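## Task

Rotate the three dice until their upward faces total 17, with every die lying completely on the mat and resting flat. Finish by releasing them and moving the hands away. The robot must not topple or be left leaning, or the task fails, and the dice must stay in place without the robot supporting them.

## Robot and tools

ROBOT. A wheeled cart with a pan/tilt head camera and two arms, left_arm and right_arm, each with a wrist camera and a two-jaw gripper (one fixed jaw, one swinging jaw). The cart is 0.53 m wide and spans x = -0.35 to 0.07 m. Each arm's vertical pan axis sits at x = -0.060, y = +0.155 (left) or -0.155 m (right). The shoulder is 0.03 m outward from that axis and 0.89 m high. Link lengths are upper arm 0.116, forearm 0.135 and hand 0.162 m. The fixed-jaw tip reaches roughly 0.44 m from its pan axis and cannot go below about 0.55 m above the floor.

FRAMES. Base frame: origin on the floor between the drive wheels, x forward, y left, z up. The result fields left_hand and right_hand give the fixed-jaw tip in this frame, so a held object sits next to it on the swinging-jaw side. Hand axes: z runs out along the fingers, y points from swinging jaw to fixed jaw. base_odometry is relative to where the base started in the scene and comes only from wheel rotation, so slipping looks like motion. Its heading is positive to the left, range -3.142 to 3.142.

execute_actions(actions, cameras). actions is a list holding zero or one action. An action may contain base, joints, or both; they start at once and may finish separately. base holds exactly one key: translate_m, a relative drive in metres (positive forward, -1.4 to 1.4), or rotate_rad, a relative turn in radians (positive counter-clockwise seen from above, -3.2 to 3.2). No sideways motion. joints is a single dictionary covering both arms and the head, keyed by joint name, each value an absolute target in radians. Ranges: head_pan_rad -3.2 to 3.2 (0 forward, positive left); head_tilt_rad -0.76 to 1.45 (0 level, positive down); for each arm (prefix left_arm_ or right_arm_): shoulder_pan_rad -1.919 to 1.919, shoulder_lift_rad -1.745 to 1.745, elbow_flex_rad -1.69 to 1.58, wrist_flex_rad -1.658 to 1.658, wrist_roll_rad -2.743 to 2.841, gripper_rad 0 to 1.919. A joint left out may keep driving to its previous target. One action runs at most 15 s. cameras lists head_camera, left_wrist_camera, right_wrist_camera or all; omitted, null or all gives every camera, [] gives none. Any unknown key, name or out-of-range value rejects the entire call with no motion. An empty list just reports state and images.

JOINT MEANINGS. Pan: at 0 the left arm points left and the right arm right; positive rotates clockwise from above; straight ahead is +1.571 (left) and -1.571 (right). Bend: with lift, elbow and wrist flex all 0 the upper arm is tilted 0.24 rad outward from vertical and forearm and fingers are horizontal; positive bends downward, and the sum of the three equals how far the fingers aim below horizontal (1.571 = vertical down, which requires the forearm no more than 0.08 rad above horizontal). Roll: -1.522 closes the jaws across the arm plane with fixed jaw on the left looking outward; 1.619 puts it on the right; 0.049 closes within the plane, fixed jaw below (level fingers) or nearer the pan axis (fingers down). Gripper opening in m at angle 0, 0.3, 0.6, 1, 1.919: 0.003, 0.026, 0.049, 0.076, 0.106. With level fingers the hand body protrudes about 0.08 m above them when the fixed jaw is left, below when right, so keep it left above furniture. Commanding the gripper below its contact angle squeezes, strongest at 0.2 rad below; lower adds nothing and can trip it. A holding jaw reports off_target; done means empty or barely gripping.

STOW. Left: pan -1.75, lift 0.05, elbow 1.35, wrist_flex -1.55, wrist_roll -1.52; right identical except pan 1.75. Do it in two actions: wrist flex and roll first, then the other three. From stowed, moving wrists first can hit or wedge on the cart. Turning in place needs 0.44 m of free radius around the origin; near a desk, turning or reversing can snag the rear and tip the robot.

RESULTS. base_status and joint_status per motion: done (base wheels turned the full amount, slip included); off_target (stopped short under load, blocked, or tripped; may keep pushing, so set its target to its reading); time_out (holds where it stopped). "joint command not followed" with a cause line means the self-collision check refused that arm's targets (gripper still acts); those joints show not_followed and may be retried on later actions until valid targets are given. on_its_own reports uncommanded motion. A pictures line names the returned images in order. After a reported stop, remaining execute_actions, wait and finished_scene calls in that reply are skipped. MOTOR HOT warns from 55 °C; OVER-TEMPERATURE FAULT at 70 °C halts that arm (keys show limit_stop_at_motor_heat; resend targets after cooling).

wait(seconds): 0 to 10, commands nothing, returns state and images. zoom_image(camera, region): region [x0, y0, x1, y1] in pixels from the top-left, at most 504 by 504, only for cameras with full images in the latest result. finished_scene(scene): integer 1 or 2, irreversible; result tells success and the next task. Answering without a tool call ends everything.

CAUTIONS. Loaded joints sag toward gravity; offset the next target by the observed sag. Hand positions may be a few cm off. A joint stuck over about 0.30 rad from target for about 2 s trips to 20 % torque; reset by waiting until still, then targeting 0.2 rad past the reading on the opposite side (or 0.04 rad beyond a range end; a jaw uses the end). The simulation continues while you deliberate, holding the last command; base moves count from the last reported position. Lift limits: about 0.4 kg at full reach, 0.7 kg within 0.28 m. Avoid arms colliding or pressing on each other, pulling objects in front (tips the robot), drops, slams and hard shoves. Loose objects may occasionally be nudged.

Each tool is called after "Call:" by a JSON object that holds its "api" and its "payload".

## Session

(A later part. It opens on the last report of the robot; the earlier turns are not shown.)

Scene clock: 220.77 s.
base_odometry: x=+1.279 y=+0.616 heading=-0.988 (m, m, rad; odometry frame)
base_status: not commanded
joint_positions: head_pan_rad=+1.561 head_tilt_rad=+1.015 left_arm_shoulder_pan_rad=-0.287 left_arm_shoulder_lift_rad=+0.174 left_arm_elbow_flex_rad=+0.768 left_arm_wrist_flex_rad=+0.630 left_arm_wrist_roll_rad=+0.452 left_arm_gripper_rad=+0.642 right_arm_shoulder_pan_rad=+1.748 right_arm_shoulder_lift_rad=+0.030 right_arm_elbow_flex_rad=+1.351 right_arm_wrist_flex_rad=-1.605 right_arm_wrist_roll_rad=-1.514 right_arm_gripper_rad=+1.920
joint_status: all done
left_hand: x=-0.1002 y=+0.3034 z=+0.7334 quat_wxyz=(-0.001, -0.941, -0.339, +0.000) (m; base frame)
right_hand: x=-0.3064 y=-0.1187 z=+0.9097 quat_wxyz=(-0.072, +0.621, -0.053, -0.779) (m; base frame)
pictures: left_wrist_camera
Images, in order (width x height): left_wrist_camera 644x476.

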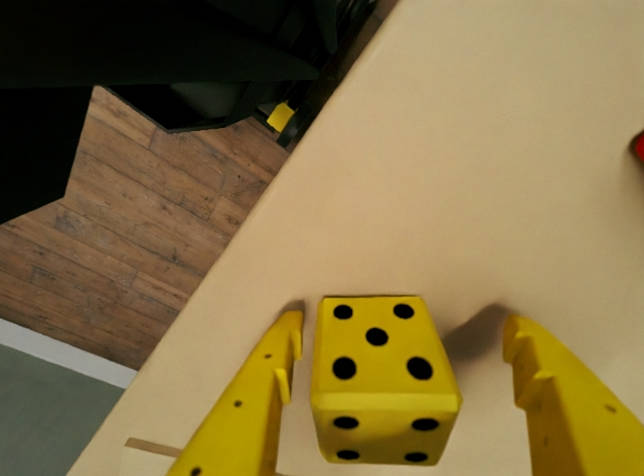

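Call:
{"api": "execute_actions", "payload": {"actions": [{"joints": {"left_arm_gripper_rad": 0.16}}], "cameras": ["left_wrist_camera"]}}

Call:
{"api": "execute_actions", "payload": {"actions": [{"joints": {"left_arm_shoulder_lift_rad": -0.2, "left_arm_elbow_flex_rad": 0.68, "left_arm_wrist_flex_rad": 1.03}}], "cameras": ["left_wrist_camera"]}}

Scene clock: 224.30 s.
base_odometry: x=+1.279 y=+0.616 heading=-0.988 (m, m, rad; odometry frame)
base_status: not commanded
joint_positions: head_pan_rad=+1.561 head_tilt_rad=+1.015 left_arm_shoulder_pan_rad=-0.287 left_arm_shoulder_lift_rad=+0.174 left_arm_elbow_flex_rad=+0.768 left_arm_wrist_flex_rad=+0.628 left_arm_wrist_roll_rad=+0.452 left_arm_gripper_rad=+0.367 right_arm_shoulder_pan_rad=+1.748 right_arm_shoulder_lift_rad=+0.030 right_arm_elbow_flex_rad=+1.351 right_arm_wrist_flex_rad=-1.605 right_arm_wrist_roll_rad=-1.514 right_arm_gripper_rad=+1.920
joint_status: left_arm_gripper_rad off_target (ended at +0.367, target +0.160)
left_hand: x=-0.1003 y=+0.3036 z=+0.7334 quat_wxyz=(+0.000, -0.941, -0.339, +0.000) (m; base frame)
right_hand: x=-0.3064 y=-0.1187 z=+0.9097 quat_wxyz=(-0.072, +0.621, -0.053, -0.779) (m; base frame)
pictures: left_wrist_camera
Images, in order (width x height): left_wrist_camera 644x476.

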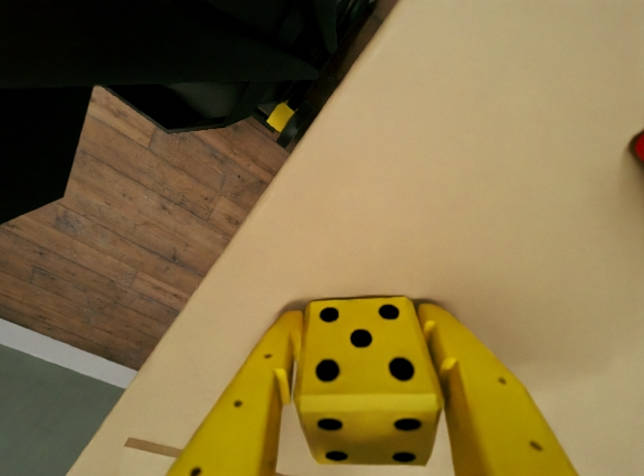

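Scene clock: 225.37 s.
base_odometry: x=+1.279 y=+0.616 heading=-0.988 (m, m, rad; odometry frame)
base_status: not commanded
joint_positions: head_pan_rad=+1.561 head_tilt_rad=+1.015 left_arm_shoulder_pan_rad=-0.287 left_arm_shoulder_lift_rad=-0.172 left_arm_elbow_flex_rad=+0.709 left_arm_wrist_flex_rad=+1.023 left_arm_wrist_roll_rad=+0.452 left_arm_gripper_rad=+0.367 right_arm_shoulder_pan_rad=+1.748 right_arm_shoulder_lift_rad=+0.030 right_arm_elbow_flex_rad=+1.351 right_arm_wrist_flex_rad=-1.605 right_arm_wrist_roll_rad=-1.514 right_arm_gripper_rad=+1.920
joint_status: all done
left_hand: x=-0.0997 y=+0.3016 z=+0.7846 quat_wxyz=(+0.006, -0.941, -0.339, +0.000) (m; base frame)
right_hand: x=-0.3064 y=-0.1187 z=+0.9097 quat_wxyz=(-0.072, +0.621, -0.053, -0.779) (m; base frame)
pictures: left_wrist_camera
Images, in order (width x height): left_wrist_camera 644x476.

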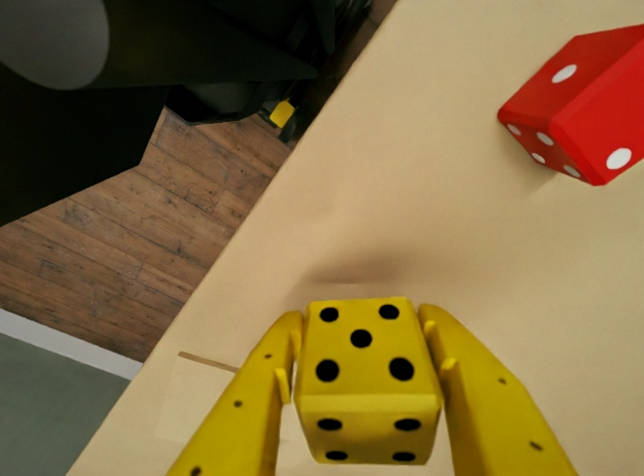

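Call:
{"api": "execute_actions", "payload": {"actions": [{"joints": {"left_arm_shoulder_pan_rad": 0.548, "left_arm_wrist_flex_rad": -0.5, "left_arm_wrist_roll_rad": -1.522}}], "cameras": []}}

Call:
{"api": "execute_actions", "payload": {"actions": [{"joints": {"left_arm_shoulder_lift_rad": 0.02, "left_arm_elbow_flex_rad": 1.2, "left_arm_wrist_flex_rad": -0.81}}], "cameras": ["head_camera", "left_wrist_camera"]}}

Scene clock: 249.33 s.
base_odometry: x=+1.279 y=+0.616 heading=-0.988 (m, m, rad; odometry frame)
base_status: not commanded
joint_positions: head_pan_rad=+1.561 head_tilt_rad=+1.015 left_arm_shoulder_pan_rad=+0.539 left_arm_shoulder_lift_rad=-0.172 left_arm_elbow_flex_rad=+0.709 left_arm_wrist_flex_rad=-0.482 left_arm_wrist_roll_rad=-1.515 left_arm_gripper_rad=+0.367 right_arm_shoulder_pan_rad=+1.748 right_arm_shoulder_lift_rad=+0.030 right_arm_elbow_flex_rad=+1.351 right_arm_wrist_flex_rad=-1.607 right_arm_wrist_roll_rad=-1.514 right_arm_gripper_rad=+1.920
joint_status: all done
left_hand: x=+0.0965 y=+0.4314 z=+0.9361 quat_wxyz=(+0.599, -0.361, +0.630, +0.337) (m; base frame)
right_hand: x=-0.3063 y=-0.1187 z=+0.9099 quat_wxyz=(-0.072, +0.621, -0.053, -0.779) (m; base frame)
pictures: none
No camera images: the call's "cameras" was empty. Leave "cameras" out to get every camera's image.

Scene clock: 250.40 s.
base_odometry: x=+1.279 y=+0.616 heading=-0.988 (m, m, rad; odometry frame)
base_status: not commanded
joint_positions: head_pan_rad=+1.561 head_tilt_rad=+1.015 left_arm_shoulder_pan_rad=+0.539 left_arm_shoulder_lift_rad=+0.027 left_arm_elbow_flex_rad=+1.202 left_arm_wrist_flex_rad=-0.794 left_arm_wrist_roll_rad=-1.515 left_arm_gripper_rad=+0.367 right_arm_shoulder_pan_rad=+1.748 right_arm_shoulder_lift_rad=+0.030 right_arm_elbow_flex_rad=+1.351 right_arm_wrist_flex_rad=-1.605 right_arm_wrist_roll_rad=-1.514 right_arm_gripper_rad=+1.920
joint_status: all done
left_hand: x=+0.0654 y=+0.3795 z=+0.8125 quat_wxyz=(+0.469, -0.419, +0.732, +0.263) (m; base frame)
right_hand: x=-0.3064 y=-0.1187 z=+0.9097 quat_wxyz=(-0.072, +0.621, -0.053, -0.779) (m; base frame)
pictures: head_camera, left_wrist_camera
Images, in order (width x height): head_camera 644x476, left_wrist_camera 644x476.

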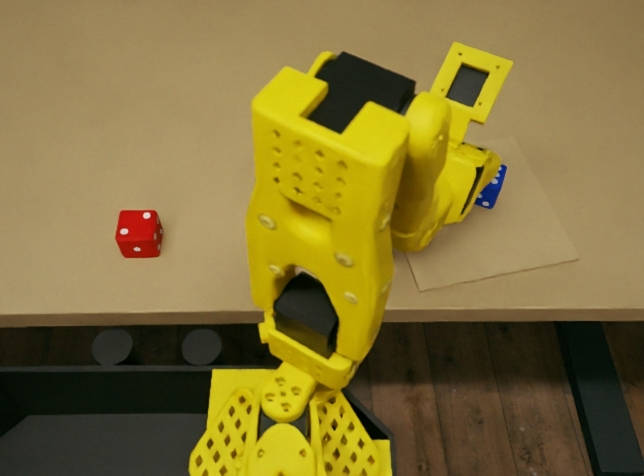

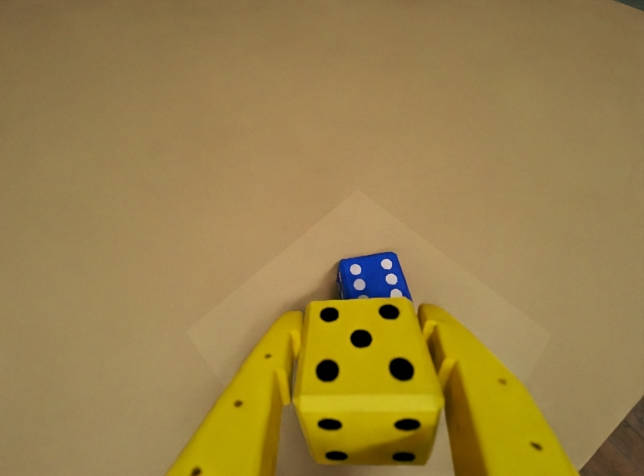

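Call:
{"api": "execute_actions", "payload": {"actions": [{"joints": {"left_arm_shoulder_lift_rad": 0.675, "left_arm_elbow_flex_rad": 0.98, "left_arm_wrist_flex_rad": -1.28}}], "cameras": ["head_camera", "left_wrist_camera"]}}

Scene clock: 254.67 s.
base_odometry: x=+1.279 y=+0.616 heading=-0.988 (m, m, rad; odometry frame)
base_status: not commanded
joint_positions: head_pan_rad=+1.561 head_tilt_rad=+1.015 left_arm_shoulder_pan_rad=+0.539 left_arm_shoulder_lift_rad=+0.616 left_arm_elbow_flex_rad=+0.973 left_arm_wrist_flex_rad=-1.297 left_arm_wrist_roll_rad=-1.515 left_arm_gripper_rad=+0.366 right_arm_shoulder_pan_rad=+1.748 right_arm_shoulder_lift_rad=+0.030 right_arm_elbow_flex_rad=+1.351 right_arm_wrist_flex_rad=-1.605 right_arm_wrist_roll_rad=-1.514 right_arm_gripper_rad=+1.920
joint_status: all done
left_hand: x=+0.0744 y=+0.3946 z=+0.7881 quat_wxyz=(+0.520, -0.398, +0.697, +0.292) (m; base frame)
right_hand: x=-0.3064 y=-0.1187 z=+0.9097 quat_wxyz=(-0.072, +0.621, -0.053, -0.779) (m; base frame)
pictures: head_camera, left_wrist_camera
Images, in order (width x height): head_camera 644x476, left_wrist_camera 644x476.

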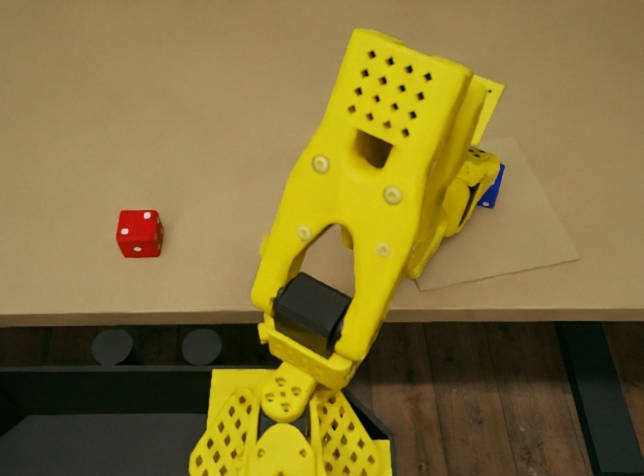

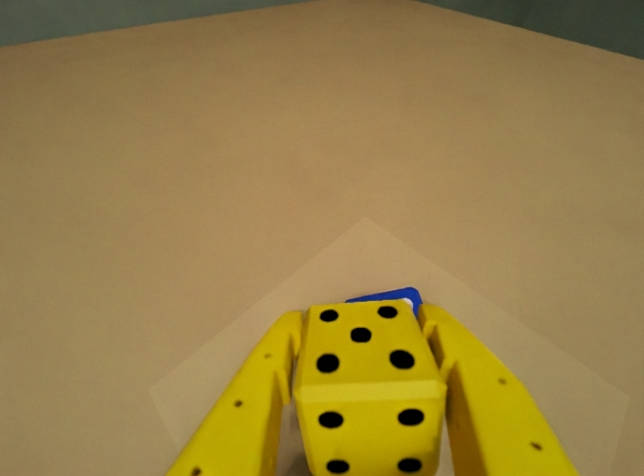

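Call:
{"api": "execute_actions", "payload": {"actions": [{"joints": {"left_arm_shoulder_lift_rad": 0.25, "left_arm_elbow_flex_rad": 1.0, "left_arm_wrist_flex_rad": -1.28}}], "cameras": ["head_camera", "left_wrist_camera"]}}

Scene clock: 259.30 s.
base_odometry: x=+1.279 y=+0.616 heading=-0.988 (m, m, rad; odometry frame)
base_status: not commanded
joint_positions: head_pan_rad=+1.561 head_tilt_rad=+1.015 left_arm_shoulder_pan_rad=+0.539 left_arm_shoulder_lift_rad=+0.288 left_arm_elbow_flex_rad=+1.001 left_arm_wrist_flex_rad=-1.280 left_arm_wrist_roll_rad=-1.515 left_arm_gripper_rad=+0.366 right_arm_shoulder_pan_rad=+1.748 right_arm_shoulder_lift_rad=+0.030 right_arm_elbow_flex_rad=+1.351 right_arm_wrist_flex_rad=-1.605 right_arm_wrist_roll_rad=-1.514 right_arm_gripper_rad=+1.920
joint_status: all done
left_hand: x=+0.0835 y=+0.4098 z=+0.8642 quat_wxyz=(+0.614, -0.353, +0.617, +0.345) (m; base frame)
right_hand: x=-0.3064 y=-0.1187 z=+0.9097 quat_wxyz=(-0.072, +0.621, -0.053, -0.779) (m; base frame)
pictures: head_camera, left_wrist_camera
Images, in order (width x height): head_camera 644x476, left_wrist_camera 644x476.

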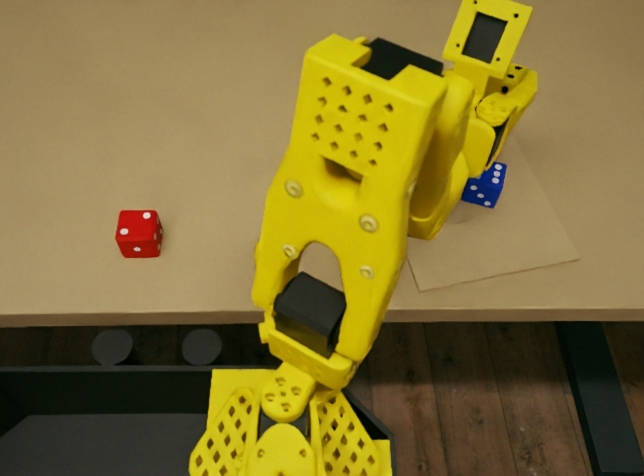

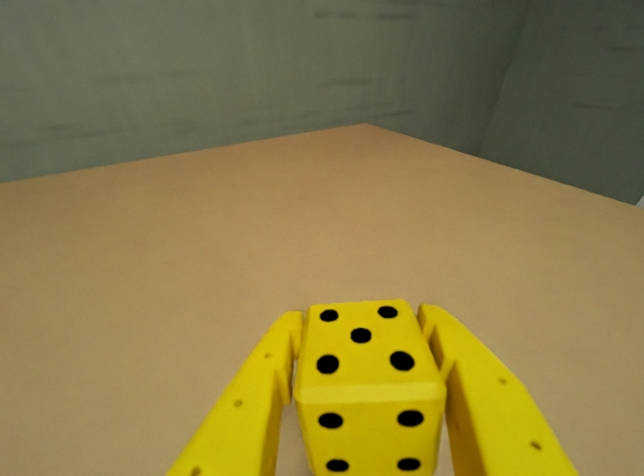

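Call:
{"api": "execute_actions", "payload": {"actions": [{"joints": {"left_arm_shoulder_pan_rad": 0.583, "left_arm_shoulder_lift_rad": 0.4, "left_arm_elbow_flex_rad": 1.21, "left_arm_wrist_flex_rad": -1.215}}], "cameras": ["head_camera", "left_wrist_camera"]}}

Scene clock: 284.50 s.
base_odometry: x=+1.279 y=+0.616 heading=-0.988 (m, m, rad; odometry frame)
base_status: not commanded
joint_positions: head_pan_rad=+1.561 head_tilt_rad=+1.015 left_arm_shoulder_pan_rad=+0.573 left_arm_shoulder_lift_rad=+0.406 left_arm_elbow_flex_rad=+1.208 left_arm_wrist_flex_rad=-1.217 left_arm_wrist_roll_rad=-1.515 left_arm_gripper_rad=+0.366 right_arm_shoulder_pan_rad=+1.748 right_arm_shoulder_lift_rad=+0.030 right_arm_elbow_flex_rad=+1.351 right_arm_wrist_flex_rad=-1.605 right_arm_wrist_roll_rad=-1.514 right_arm_gripper_rad=+1.920
joint_status: all done
left_hand: x=+0.0679 y=+0.3675 z=+0.7890 quat_wxyz=(+0.487, -0.401, +0.730, +0.263) (m; base frame)
right_hand: x=-0.3064 y=-0.1187 z=+0.9097 quat_wxyz=(-0.072, +0.621, -0.053, -0.779) (m; base frame)
pictures: head_camera, left_wrist_camera
Images, in order (width x height): head_camera 644x476, left_wrist_camera 644x476.

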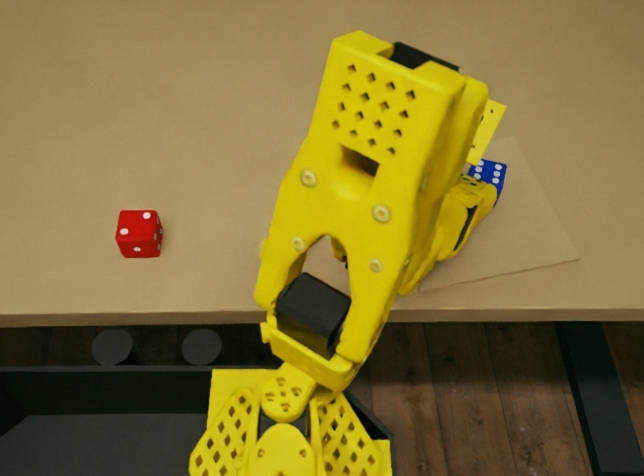

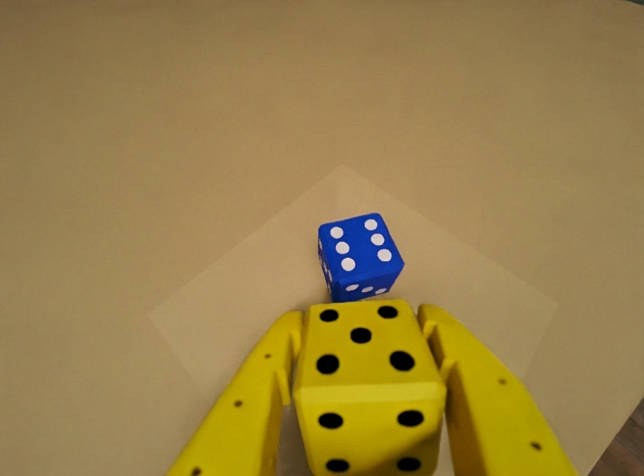

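Call:
{"api": "execute_actions", "payload": {"actions": [{"joints": {"left_arm_shoulder_lift_rad": 0.585, "left_arm_elbow_flex_rad": 1.125, "left_arm_wrist_flex_rad": -1.34}}], "cameras": ["left_wrist_camera"]}}

Scene clock: 288.80 s.
base_odometry: x=+1.279 y=+0.616 heading=-0.988 (m, m, rad; odometry frame)
base_status: not commanded
joint_positions: head_pan_rad=+1.561 head_tilt_rad=+1.015 left_arm_shoulder_pan_rad=+0.573 left_arm_shoulder_lift_rad=+0.590 left_arm_elbow_flex_rad=+1.140 left_arm_wrist_flex_rad=-1.323 left_arm_wrist_roll_rad=-1.515 left_arm_gripper_rad=+0.366 right_arm_shoulder_pan_rad=+1.748 right_arm_shoulder_lift_rad=+0.030 right_arm_elbow_flex_rad=+1.351 right_arm_wrist_flex_rad=-1.607 right_arm_wrist_roll_rad=-1.514 right_arm_gripper_rad=+1.920
joint_status: all done
left_hand: x=+0.0676 y=+0.3669 z=+0.7740 quat_wxyz=(+0.483, -0.403, +0.732, +0.261) (m; base frame)
right_hand: x=-0.3063 y=-0.1187 z=+0.9099 quat_wxyz=(-0.072, +0.621, -0.053, -0.779) (m; base frame)
pictures: left_wrist_camera
Images, in order (width x height): left_wrist_camera 644x476.

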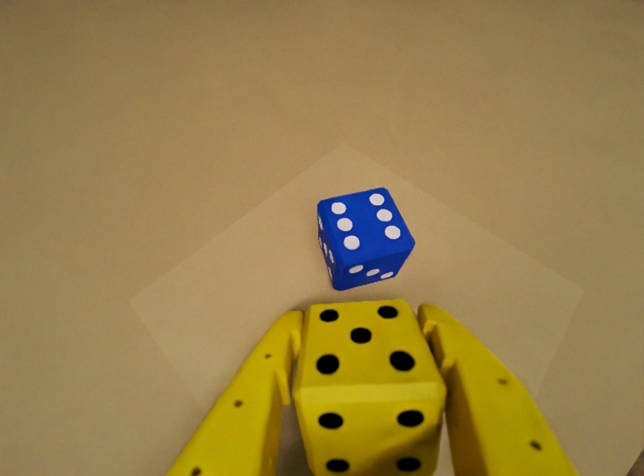

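Call:
{"api": "execute_actions", "payload": {"actions": [{"joints": {"left_arm_shoulder_lift_rad": 0.715, "left_arm_elbow_flex_rad": 1.07, "left_arm_wrist_flex_rad": -1.415}}], "cameras": ["left_wrist_camera"]}}

Scene clock: 296.50 s.
base_odometry: x=+1.279 y=+0.616 heading=-0.988 (m, m, rad; odometry frame)
base_status: not commanded
joint_positions: head_pan_rad=+1.561 head_tilt_rad=+1.015 left_arm_shoulder_pan_rad=+0.573 left_arm_shoulder_lift_rad=+0.721 left_arm_elbow_flex_rad=+1.085 left_arm_wrist_flex_rad=-1.398 left_arm_wrist_roll_rad=-1.515 left_arm_gripper_rad=+0.366 right_arm_shoulder_pan_rad=+1.748 right_arm_shoulder_lift_rad=+0.030 right_arm_elbow_flex_rad=+1.351 right_arm_wrist_flex_rad=-1.605 right_arm_wrist_roll_rad=-1.514 right_arm_gripper_rad=+1.920
joint_status: all done
left_hand: x=+0.0672 y=+0.3664 z=+0.7638 quat_wxyz=(+0.483, -0.403, +0.732, +0.261) (m; base frame)
right_hand: x=-0.3064 y=-0.1187 z=+0.9097 quat_wxyz=(-0.072, +0.621, -0.053, -0.779) (m; base frame)
pictures: left_wrist_camera
Images, in order (width x height): left_wrist_camera 644x476.

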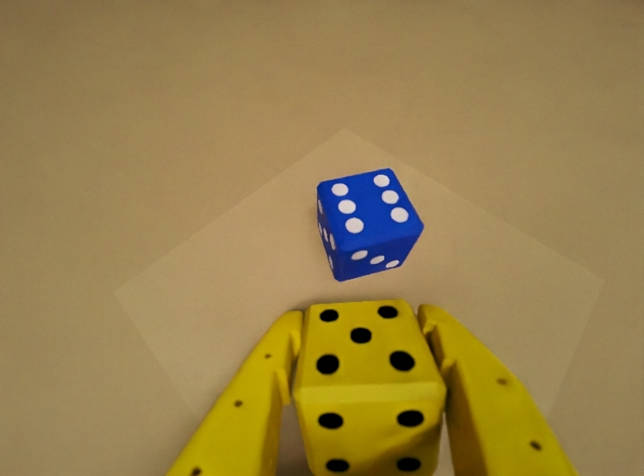

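Call:
{"api": "execute_actions", "payload": {"actions": [{"joints": {"left_arm_shoulder_lift_rad": 0.785, "left_arm_elbow_flex_rad": 1.04, "left_arm_wrist_flex_rad": -1.455}}], "cameras": ["left_wrist_camera"]}}

Scene clock: 299.80 s.
base_odometry: x=+1.279 y=+0.616 heading=-0.988 (m, m, rad; odometry frame)
base_status: not commanded
joint_positions: head_pan_rad=+1.561 head_tilt_rad=+1.015 left_arm_shoulder_pan_rad=+0.573 left_arm_shoulder_lift_rad=+0.785 left_arm_elbow_flex_rad=+1.048 left_arm_wrist_flex_rad=-1.449 left_arm_wrist_roll_rad=-1.515 left_arm_gripper_rad=+0.366 right_arm_shoulder_pan_rad=+1.748 right_arm_shoulder_lift_rad=+0.030 right_arm_elbow_flex_rad=+1.351 right_arm_wrist_flex_rad=-1.605 right_arm_wrist_roll_rad=-1.514 right_arm_gripper_rad=+1.920
joint_status: all done
left_hand: x=+0.0682 y=+0.3680 z=+0.7617 quat_wxyz=(+0.492, -0.399, +0.727, +0.266) (m; base frame)
right_hand: x=-0.3064 y=-0.1187 z=+0.9097 quat_wxyz=(-0.072, +0.621, -0.053, -0.779) (m; base frame)
pictures: left_wrist_camera
Images, in order (width x height): left_wrist_camera 644x476.

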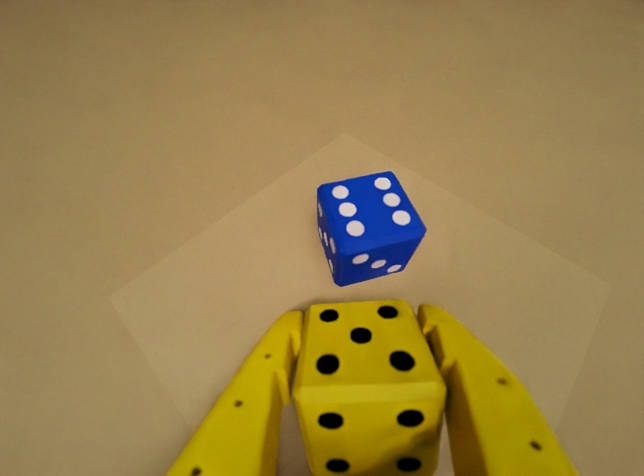

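Call:
{"api": "execute_actions", "payload": {"actions": [{"joints": {"left_arm_gripper_rad": 0.6}}], "cameras": ["left_wrist_camera"]}}

Scene clock: 302.73 s.
base_odometry: x=+1.279 y=+0.616 heading=-0.988 (m, m, rad; odometry frame)
base_status: not commanded
joint_positions: head_pan_rad=+1.561 head_tilt_rad=+1.015 left_arm_shoulder_pan_rad=+0.573 left_arm_shoulder_lift_rad=+0.788 left_arm_elbow_flex_rad=+1.048 left_arm_wrist_flex_rad=-1.449 left_arm_wrist_roll_rad=-1.515 left_arm_gripper_rad=+0.591 right_arm_shoulder_pan_rad=+1.748 right_arm_shoulder_lift_rad=+0.030 right_arm_elbow_flex_rad=+1.351 right_arm_wrist_flex_rad=-1.605 right_arm_wrist_roll_rad=-1.514 right_arm_gripper_rad=+1.920
joint_status: all done
left_hand: x=+0.0680 y=+0.3676 z=+0.7610 quat_wxyz=(+0.491, -0.400, +0.727, +0.265) (m; base frame)
right_hand: x=-0.3064 y=-0.1187 z=+0.9097 quat_wxyz=(-0.072, +0.621, -0.053, -0.779) (m; base frame)
pictures: left_wrist_camera
Images, in order (width x height): left_wrist_camera 644x476.

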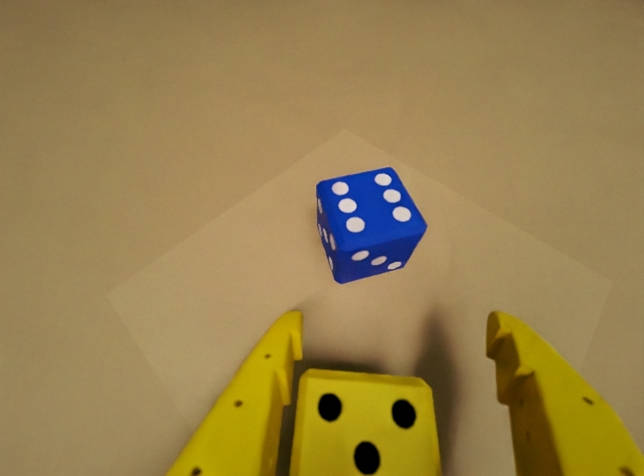

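Call:
{"api": "execute_actions", "payload": {"actions": [{"joints": {"left_arm_shoulder_lift_rad": 0.37, "left_arm_elbow_flex_rad": 1.21, "left_arm_wrist_flex_rad": -1.215}}], "cameras": []}}

Call:
{"api": "execute_actions", "payload": {"actions": [{"joints": {"left_arm_shoulder_lift_rad": -0.1, "left_arm_elbow_flex_rad": 1.2, "left_arm_wrist_flex_rad": -0.8}}], "cameras": ["left_wrist_camera"]}}

Scene clock: 307.83 s.
base_odometry: x=+1.279 y=+0.616 heading=-0.988 (m, m, rad; odometry frame)
base_status: not commanded
joint_positions: head_pan_rad=+1.561 head_tilt_rad=+1.015 left_arm_shoulder_pan_rad=+0.573 left_arm_shoulder_lift_rad=+0.400 left_arm_elbow_flex_rad=+1.206 left_arm_wrist_flex_rad=-1.217 left_arm_wrist_roll_rad=-1.515 left_arm_gripper_rad=+0.592 right_arm_shoulder_pan_rad=+1.748 right_arm_shoulder_lift_rad=+0.030 right_arm_elbow_flex_rad=+1.351 right_arm_wrist_flex_rad=-1.605 right_arm_wrist_roll_rad=-1.514 right_arm_gripper_rad=+1.920
joint_status: all done
left_hand: x=+0.0684 y=+0.3683 z=+0.7906 quat_wxyz=(+0.490, -0.400, +0.728, +0.265) (m; base frame)
right_hand: x=-0.3064 y=-0.1187 z=+0.9097 quat_wxyz=(-0.072, +0.621, -0.053, -0.779) (m; base frame)
pictures: none
No camera images: the call's "cameras" was empty. Leave "cameras" out to get every camera's image.

Scene clock: 308.97 s.
base_odometry: x=+1.279 y=+0.616 heading=-0.988 (m, m, rad; odometry frame)
base_status: not commanded
joint_positions: head_pan_rad=+1.561 head_tilt_rad=+1.015 left_arm_shoulder_pan_rad=+0.573 left_arm_shoulder_lift_rad=-0.073 left_arm_elbow_flex_rad=+1.206 left_arm_wrist_flex_rad=-0.801 left_arm_wrist_roll_rad=-1.515 left_arm_gripper_rad=+0.592 right_arm_shoulder_pan_rad=+1.748 right_arm_shoulder_lift_rad=+0.030 right_arm_elbow_flex_rad=+1.351 right_arm_wrist_flex_rad=-1.605 right_arm_wrist_roll_rad=-1.514 right_arm_gripper_rad=+1.920
joint_status: all done
left_hand: x=+0.0765 y=+0.3807 z=+0.8356 quat_wxyz=(+0.511, -0.392, +0.714, +0.276) (m; base frame)
right_hand: x=-0.3064 y=-0.1187 z=+0.9097 quat_wxyz=(-0.072, +0.621, -0.053, -0.779) (m; base frame)
pictures: left_wrist_camera
Images, in order (width x height): left_wrist_camera 644x476.

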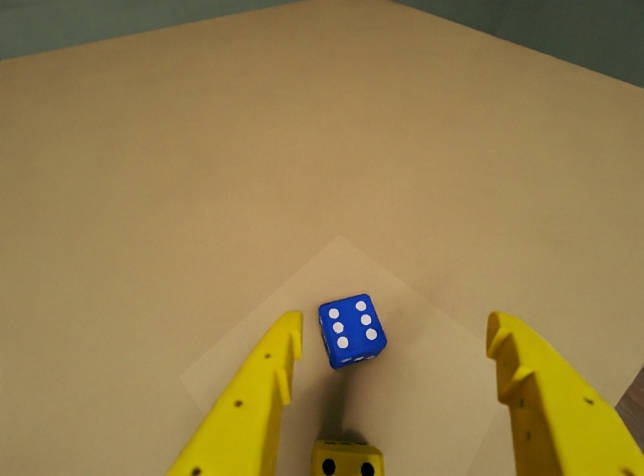

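Call:
{"api": "execute_actions", "payload": {"actions": [{"joints": {"left_arm_shoulder_pan_rad": -0.715, "left_arm_shoulder_lift_rad": 0.1, "left_arm_elbow_flex_rad": 0.2, "left_arm_wrist_flex_rad": 0.3, "left_arm_wrist_roll_rad": -2.229, "left_arm_gripper_rad": 0.65}}], "cameras": ["head_camera"]}}

Call:
{"api": "execute_actions", "payload": {"actions": [{"joints": {"left_arm_shoulder_lift_rad": 0.39, "left_arm_elbow_flex_rad": 0.0, "left_arm_wrist_flex_rad": 1.15}}], "cameras": ["head_camera", "left_wrist_camera"]}}

Scene clock: 319.90 s.
base_odometry: x=+1.279 y=+0.616 heading=-0.988 (m, m, rad; odometry frame)
base_status: not commanded
joint_positions: head_pan_rad=+1.561 head_tilt_rad=+1.015 left_arm_shoulder_pan_rad=-0.706 left_arm_shoulder_lift_rad=+0.112 left_arm_elbow_flex_rad=+0.241 left_arm_wrist_flex_rad=+0.297 left_arm_wrist_roll_rad=-2.222 left_arm_gripper_rad=+0.642 right_arm_shoulder_pan_rad=+1.748 right_arm_shoulder_lift_rad=+0.030 right_arm_elbow_flex_rad=+1.351 right_arm_wrist_flex_rad=-1.605 right_arm_wrist_roll_rad=-1.514 right_arm_gripper_rad=+1.920
joint_status: all done
left_hand: x=-0.2787 y=+0.4021 z=+0.8678 quat_wxyz=(+0.037, -0.636, +0.631, +0.443) (m; base frame)
right_hand: x=-0.3064 y=-0.1187 z=+0.9097 quat_wxyz=(-0.072, +0.621, -0.053, -0.779) (m; base frame)
pictures: head_camera
Images, in order (width x height): head_camera 644x476.

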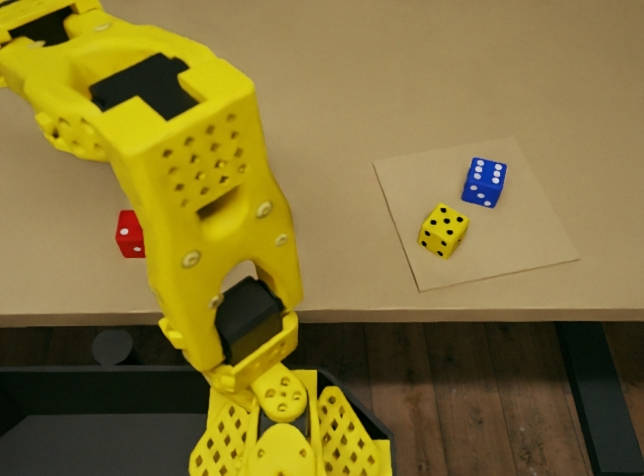

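Scene clock: 321.27 s.
base_odometry: x=+1.279 y=+0.616 heading=-0.988 (m, m, rad; odometry frame)
base_status: not commanded
joint_positions: head_pan_rad=+1.561 head_tilt_rad=+1.015 left_arm_shoulder_pan_rad=-0.706 left_arm_shoulder_lift_rad=+0.405 left_arm_elbow_flex_rad=+0.033 left_arm_wrist_flex_rad=+1.142 left_arm_wrist_roll_rad=-2.222 left_arm_gripper_rad=+0.642 right_arm_shoulder_pan_rad=+1.748 right_arm_shoulder_lift_rad=+0.030 right_arm_elbow_flex_rad=+1.351 right_arm_wrist_flex_rad=-1.605 right_arm_wrist_roll_rad=-1.514 right_arm_gripper_rad=+1.920
joint_status: all done
left_hand: x=-0.2128 y=+0.3248 z=+0.7735 quat_wxyz=(+0.000, -0.709, +0.705, -0.004) (m; base frame)
right_hand: x=-0.3064 y=-0.1187 z=+0.9097 quat_wxyz=(-0.072, +0.621, -0.053, -0.779) (m; base frame)
pictures: head_camera, left_wrist_camera
Images, in order (width x height): head_camera 644x476, left_wrist_camera 644x476.

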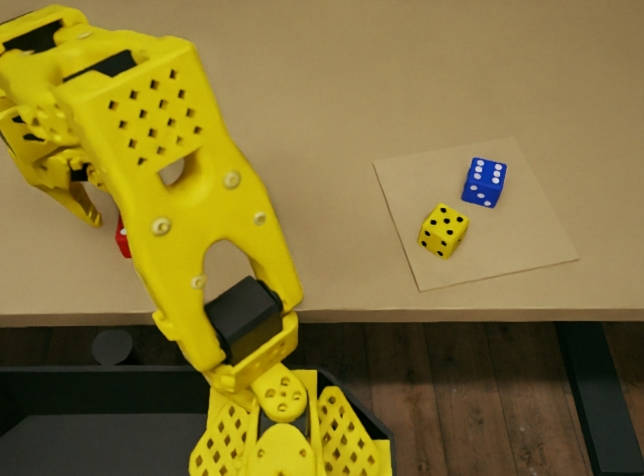

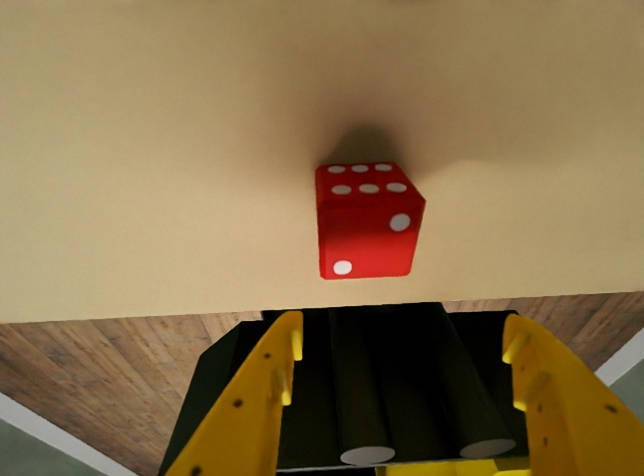

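Call:
{"api": "execute_actions", "payload": {"actions": [{"joints": {"left_arm_shoulder_pan_rad": -0.645, "left_arm_shoulder_lift_rad": 0.515, "left_arm_elbow_flex_rad": -0.2, "left_arm_wrist_flex_rad": 1.22, "left_arm_wrist_roll_rad": -2.17}}], "cameras": ["left_wrist_camera"]}}

Scene clock: 330.33 s.
base_odometry: x=+1.279 y=+0.616 heading=-0.988 (m, m, rad; odometry frame)
base_status: not commanded
joint_positions: head_pan_rad=+1.561 head_tilt_rad=+1.015 left_arm_shoulder_pan_rad=-0.654 left_arm_shoulder_lift_rad=+0.529 left_arm_elbow_flex_rad=-0.167 left_arm_wrist_flex_rad=+1.213 left_arm_wrist_roll_rad=-2.179 left_arm_gripper_rad=+0.642 right_arm_shoulder_pan_rad=+1.748 right_arm_shoulder_lift_rad=+0.030 right_arm_elbow_flex_rad=+1.351 right_arm_wrist_flex_rad=-1.605 right_arm_wrist_roll_rad=-1.514 right_arm_gripper_rad=+1.920
joint_status: all done
left_hand: x=-0.2130 y=+0.3443 z=+0.7736 quat_wxyz=(+0.000, -0.706, +0.708, -0.002) (m; base frame)
right_hand: x=-0.3064 y=-0.1187 z=+0.9097 quat_wxyz=(-0.072, +0.621, -0.053, -0.779) (m; base frame)
pictures: left_wrist_camera
Images, in order (width x height): left_wrist_camera 644x476.

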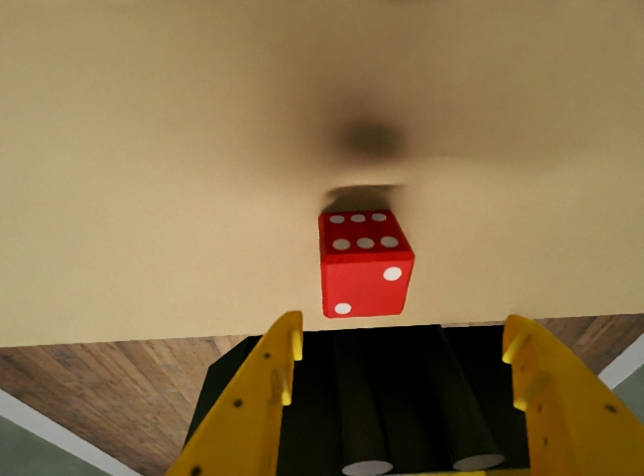

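Call:
{"api": "execute_actions", "payload": {"actions": [{"joints": {"left_arm_shoulder_lift_rad": 0.698, "left_arm_elbow_flex_rad": -0.155, "left_arm_wrist_flex_rad": 1.008}}], "cameras": ["left_wrist_camera"]}}

Scene clock: 335.70 s.
base_odometry: x=+1.279 y=+0.616 heading=-0.988 (m, m, rad; odometry frame)
base_status: not commanded
joint_positions: head_pan_rad=+1.561 head_tilt_rad=+1.015 left_arm_shoulder_pan_rad=-0.654 left_arm_shoulder_lift_rad=+0.713 left_arm_elbow_flex_rad=-0.154 left_arm_wrist_flex_rad=+1.015 left_arm_wrist_roll_rad=-2.177 left_arm_gripper_rad=+0.642 right_arm_shoulder_pan_rad=+1.748 right_arm_shoulder_lift_rad=+0.030 right_arm_elbow_flex_rad=+1.351 right_arm_wrist_flex_rad=-1.605 right_arm_wrist_roll_rad=-1.514 right_arm_gripper_rad=+1.920
joint_status: all done
left_hand: x=-0.2150 y=+0.3469 z=+0.7332 quat_wxyz=(+0.000, -0.707, +0.707, -0.001) (m; base frame)
right_hand: x=-0.3064 y=-0.1187 z=+0.9097 quat_wxyz=(-0.072, +0.621, -0.053, -0.779) (m; base frame)
pictures: left_wrist_camera
Images, in order (width x height): left_wrist_camera 644x476.

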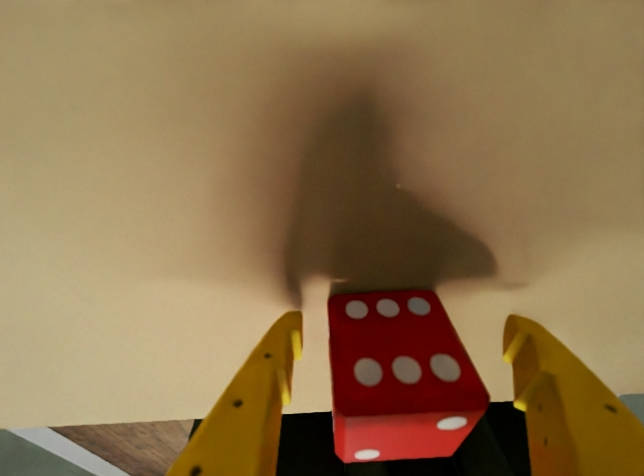

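Call:
{"api": "execute_actions", "payload": {"actions": [{"joints": {"left_arm_gripper_rad": 0.16}}], "cameras": ["left_wrist_camera"]}}

Call:
{"api": "execute_actions", "payload": {"actions": [{"joints": {"left_arm_shoulder_lift_rad": 0.42, "left_arm_elbow_flex_rad": -0.2, "left_arm_wrist_flex_rad": 1.28}}], "cameras": ["left_wrist_camera"]}}

Scene clock: 340.13 s.
base_odometry: x=+1.279 y=+0.616 heading=-0.988 (m, m, rad; odometry frame)
base_status: not commanded
joint_positions: head_pan_rad=+1.561 head_tilt_rad=+1.015 left_arm_shoulder_pan_rad=-0.654 left_arm_shoulder_lift_rad=+0.713 left_arm_elbow_flex_rad=-0.154 left_arm_wrist_flex_rad=+1.015 left_arm_wrist_roll_rad=-2.177 left_arm_gripper_rad=+0.365 right_arm_shoulder_pan_rad=+1.748 right_arm_shoulder_lift_rad=+0.030 right_arm_elbow_flex_rad=+1.351 right_arm_wrist_flex_rad=-1.605 right_arm_wrist_roll_rad=-1.514 right_arm_gripper_rad=+1.920
joint_status: left_arm_gripper_rad off_target (ended at +0.365, target +0.160)
left_hand: x=-0.2150 y=+0.3469 z=+0.7332 quat_wxyz=(+0.000, -0.707, +0.707, -0.001) (m; base frame)
right_hand: x=-0.3064 y=-0.1187 z=+0.9097 quat_wxyz=(-0.072, +0.621, -0.053, -0.779) (m; base frame)
pictures: left_wrist_camera
Images, in order (width x height): left_wrist_camera 644x476.

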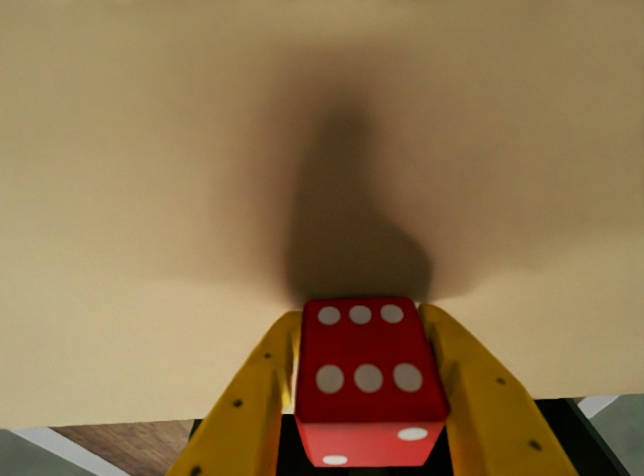

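Scene clock: 341.10 s.
base_odometry: x=+1.279 y=+0.616 heading=-0.988 (m, m, rad; odometry frame)
base_status: not commanded
joint_positions: head_pan_rad=+1.561 head_tilt_rad=+1.015 left_arm_shoulder_pan_rad=-0.654 left_arm_shoulder_lift_rad=+0.467 left_arm_elbow_flex_rad=-0.167 left_arm_wrist_flex_rad=+1.273 left_arm_wrist_roll_rad=-2.177 left_arm_gripper_rad=+0.365 right_arm_shoulder_pan_rad=+1.748 right_arm_shoulder_lift_rad=+0.030 right_arm_elbow_flex_rad=+1.351 right_arm_wrist_flex_rad=-1.605 right_arm_wrist_roll_rad=-1.514 right_arm_gripper_rad=+1.920
joint_status: all done
left_hand: x=-0.2114 y=+0.3422 z=+0.7863 quat_wxyz=(+0.000, -0.707, +0.707, -0.001) (m; base frame)
right_hand: x=-0.3064 y=-0.1187 z=+0.9097 quat_wxyz=(-0.072, +0.621, -0.053, -0.779) (m; base frame)
pictures: left_wrist_camera
Images, in order (width x height): left_wrist_camera 644x476.

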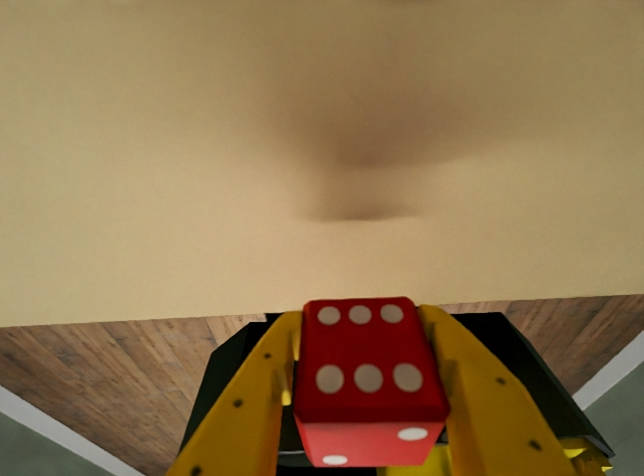

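Call:
{"api": "execute_actions", "payload": {"actions": [{"joints": {"left_arm_shoulder_pan_rad": 0.784, "left_arm_shoulder_lift_rad": 0.2, "left_arm_elbow_flex_rad": 0.3, "left_arm_wrist_flex_rad": -0.5, "left_arm_wrist_roll_rad": -1.522}}], "cameras": []}}

Call:
{"api": "execute_actions", "payload": {"actions": [{"joints": {"left_arm_shoulder_lift_rad": 0.315, "left_arm_elbow_flex_rad": 0.8, "left_arm_wrist_flex_rad": -0.685}}], "cameras": ["head_camera", "left_wrist_camera"]}}

Scene clock: 361.80 s.
base_odometry: x=+1.279 y=+0.616 heading=-0.988 (m, m, rad; odometry frame)
base_status: not commanded
joint_positions: head_pan_rad=+1.561 head_tilt_rad=+1.015 left_arm_shoulder_pan_rad=+0.776 left_arm_shoulder_lift_rad=+0.245 left_arm_elbow_flex_rad=+0.307 left_arm_wrist_flex_rad=-0.482 left_arm_wrist_roll_rad=-1.531 left_arm_gripper_rad=+0.365 right_arm_shoulder_pan_rad=+1.748 right_arm_shoulder_lift_rad=+0.030 right_arm_elbow_flex_rad=+1.351 right_arm_wrist_flex_rad=-1.607 right_arm_wrist_roll_rad=-1.514 right_arm_gripper_rad=+1.920
joint_status: all done
left_hand: x=+0.1883 y=+0.4193 z=+0.9186 quat_wxyz=(+0.627, -0.280, +0.676, +0.267) (m; base frame)
right_hand: x=-0.3063 y=-0.1187 z=+0.9099 quat_wxyz=(-0.072, +0.621, -0.053, -0.779) (m; base frame)
pictures: none
No camera images: the call's "cameras" was empty. Leave "cameras" out to get every camera's image.

Scene clock: 362.87 s.
base_odometry: x=+1.279 y=+0.616 heading=-0.988 (m, m, rad; odometry frame)
base_status: not commanded
joint_positions: head_pan_rad=+1.561 head_tilt_rad=+1.015 left_arm_shoulder_pan_rad=+0.776 left_arm_shoulder_lift_rad=+0.329 left_arm_elbow_flex_rad=+0.801 left_arm_wrist_flex_rad=-0.669 left_arm_wrist_roll_rad=-1.531 left_arm_gripper_rad=+0.365 right_arm_shoulder_pan_rad=+1.748 right_arm_shoulder_lift_rad=+0.030 right_arm_elbow_flex_rad=+1.351 right_arm_wrist_flex_rad=-1.607 right_arm_wrist_roll_rad=-1.514 right_arm_gripper_rad=+1.920
joint_status: all done
left_hand: x=+0.1439 y=+0.3740 z=+0.8000 quat_wxyz=(+0.485, -0.326, +0.785, +0.206) (m; base frame)
right_hand: x=-0.3063 y=-0.1187 z=+0.9099 quat_wxyz=(-0.072, +0.621, -0.053, -0.779) (m; base frame)
pictures: head_camera, left_wrist_camera
Images, in order (width x height): head_camera 644x476, left_wrist_camera 644x476.

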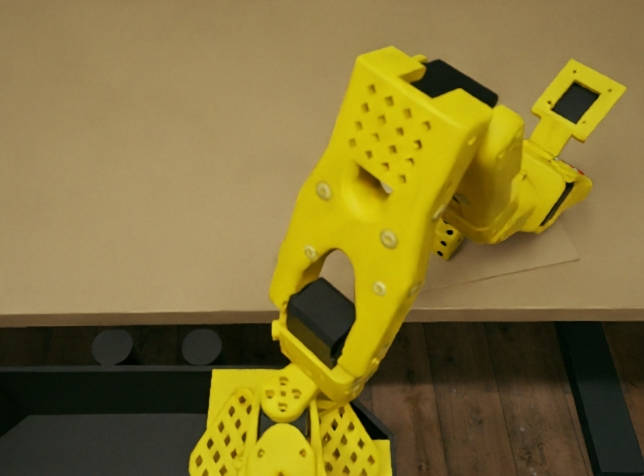

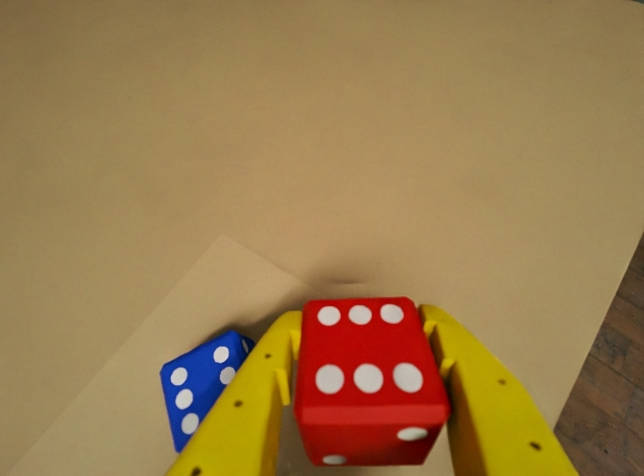

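Call:
{"api": "execute_actions", "payload": {"actions": [{"joints": {"left_arm_shoulder_lift_rad": 0.545, "left_arm_elbow_flex_rad": 0.715, "left_arm_wrist_flex_rad": -0.85}}], "cameras": ["head_camera", "left_wrist_camera"]}}

Scene clock: 366.60 s.
base_odometry: x=+1.279 y=+0.616 heading=-0.988 (m, m, rad; odometry frame)
base_status: not commanded
joint_positions: head_pan_rad=+1.561 head_tilt_rad=+1.015 left_arm_shoulder_pan_rad=+0.776 left_arm_shoulder_lift_rad=+0.556 left_arm_elbow_flex_rad=+0.743 left_arm_wrist_flex_rad=-0.833 left_arm_wrist_roll_rad=-1.531 left_arm_gripper_rad=+0.365 right_arm_shoulder_pan_rad=+1.748 right_arm_shoulder_lift_rad=+0.030 right_arm_elbow_flex_rad=+1.351 right_arm_wrist_flex_rad=-1.605 right_arm_wrist_roll_rad=-1.514 right_arm_gripper_rad=+1.920
joint_status: all done
left_hand: x=+0.1432 y=+0.3733 z=+0.7740 quat_wxyz=(+0.483, -0.326, +0.786, +0.205) (m; base frame)
right_hand: x=-0.3064 y=-0.1187 z=+0.9097 quat_wxyz=(-0.072, +0.621, -0.053, -0.779) (m; base frame)
pictures: head_camera, left_wrist_camera
Images, in order (width x height): head_camera 644x476, left_wrist_camera 644x476.

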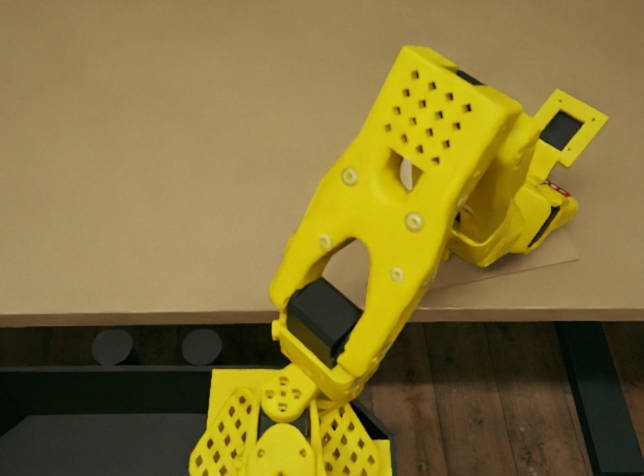

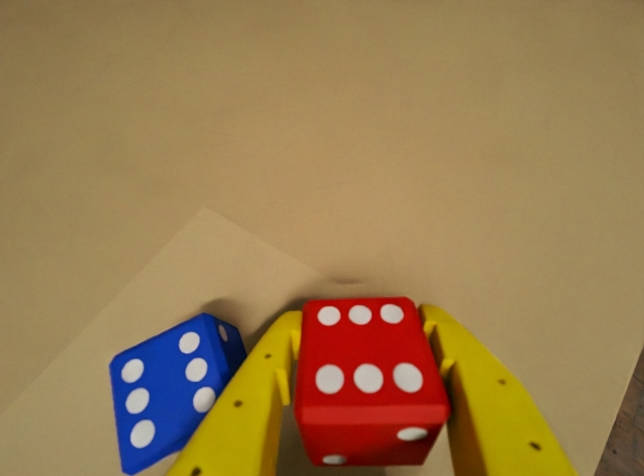

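Call:
{"api": "execute_actions", "payload": {"actions": [{"joints": {"left_arm_shoulder_lift_rad": 0.66, "left_arm_elbow_flex_rad": 0.67, "left_arm_wrist_flex_rad": -0.915}}], "cameras": ["head_camera", "left_wrist_camera"]}}

Scene clock: 379.57 s.
base_odometry: x=+1.279 y=+0.616 heading=-0.988 (m, m, rad; odometry frame)
base_status: not commanded
joint_positions: head_pan_rad=+1.561 head_tilt_rad=+1.015 left_arm_shoulder_pan_rad=+0.776 left_arm_shoulder_lift_rad=+0.671 left_arm_elbow_flex_rad=+0.696 left_arm_wrist_flex_rad=-0.899 left_arm_wrist_roll_rad=-1.531 left_arm_gripper_rad=+0.365 right_arm_shoulder_pan_rad=+1.748 right_arm_shoulder_lift_rad=+0.030 right_arm_elbow_flex_rad=+1.351 right_arm_wrist_flex_rad=-1.605 right_arm_wrist_roll_rad=-1.514 right_arm_gripper_rad=+1.920
joint_status: all done
left_hand: x=+0.1431 y=+0.3732 z=+0.7612 quat_wxyz=(+0.482, -0.326, +0.787, +0.205) (m; base frame)
right_hand: x=-0.3064 y=-0.1187 z=+0.9097 quat_wxyz=(-0.072, +0.621, -0.053, -0.779) (m; base frame)
pictures: head_camera, left_wrist_camera
Images, in order (width x height): head_camera 644x476, left_wrist_camera 644x476.

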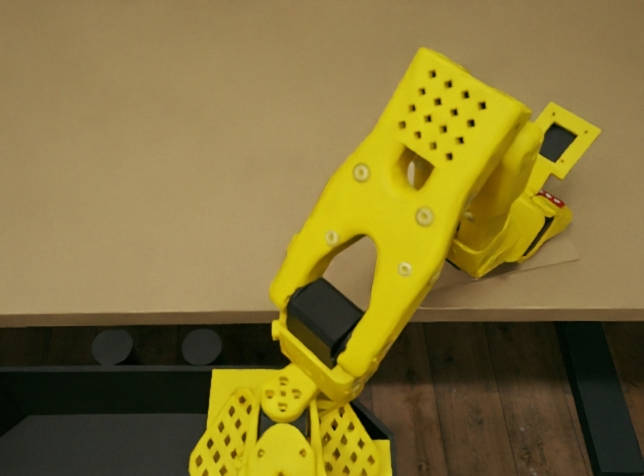

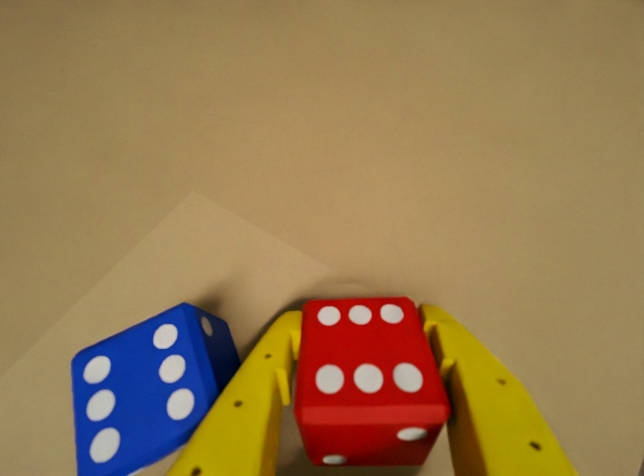

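Call:
{"api": "execute_actions", "payload": {"actions": [{"joints": {"left_arm_shoulder_lift_rad": 0.7, "left_arm_elbow_flex_rad": 0.705, "left_arm_wrist_flex_rad": -0.965}}], "cameras": ["left_wrist_camera"]}}

Scene clock: 385.23 s.
base_odometry: x=+1.279 y=+0.616 heading=-0.988 (m, m, rad; odometry frame)
base_status: not commanded
joint_positions: head_pan_rad=+1.561 head_tilt_rad=+1.015 left_arm_shoulder_pan_rad=+0.776 left_arm_shoulder_lift_rad=+0.702 left_arm_elbow_flex_rad=+0.700 left_arm_wrist_flex_rad=-0.956 left_arm_wrist_roll_rad=-1.531 left_arm_gripper_rad=+0.365 right_arm_shoulder_pan_rad=+1.748 right_arm_shoulder_lift_rad=+0.030 right_arm_elbow_flex_rad=+1.351 right_arm_wrist_flex_rad=-1.605 right_arm_wrist_roll_rad=-1.514 right_arm_gripper_rad=+1.920
joint_status: all done
left_hand: x=+0.1424 y=+0.3725 z=+0.7604 quat_wxyz=(+0.491, -0.324, +0.782, +0.209) (m; base frame)
right_hand: x=-0.3064 y=-0.1187 z=+0.9097 quat_wxyz=(-0.072, +0.621, -0.053, -0.779) (m; base frame)
pictures: left_wrist_camera
Images, in order (width x height): left_wrist_camera 644x476.

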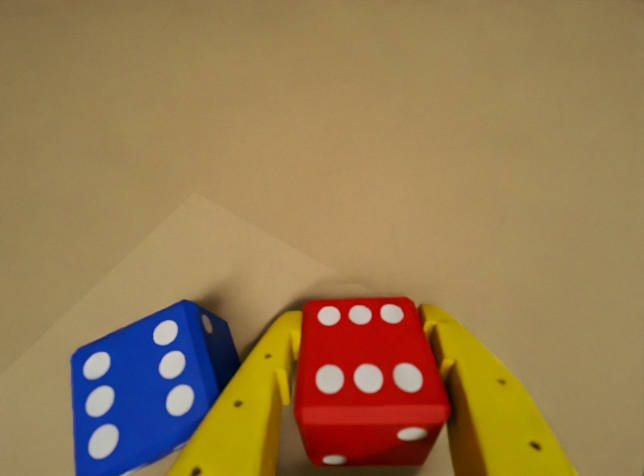

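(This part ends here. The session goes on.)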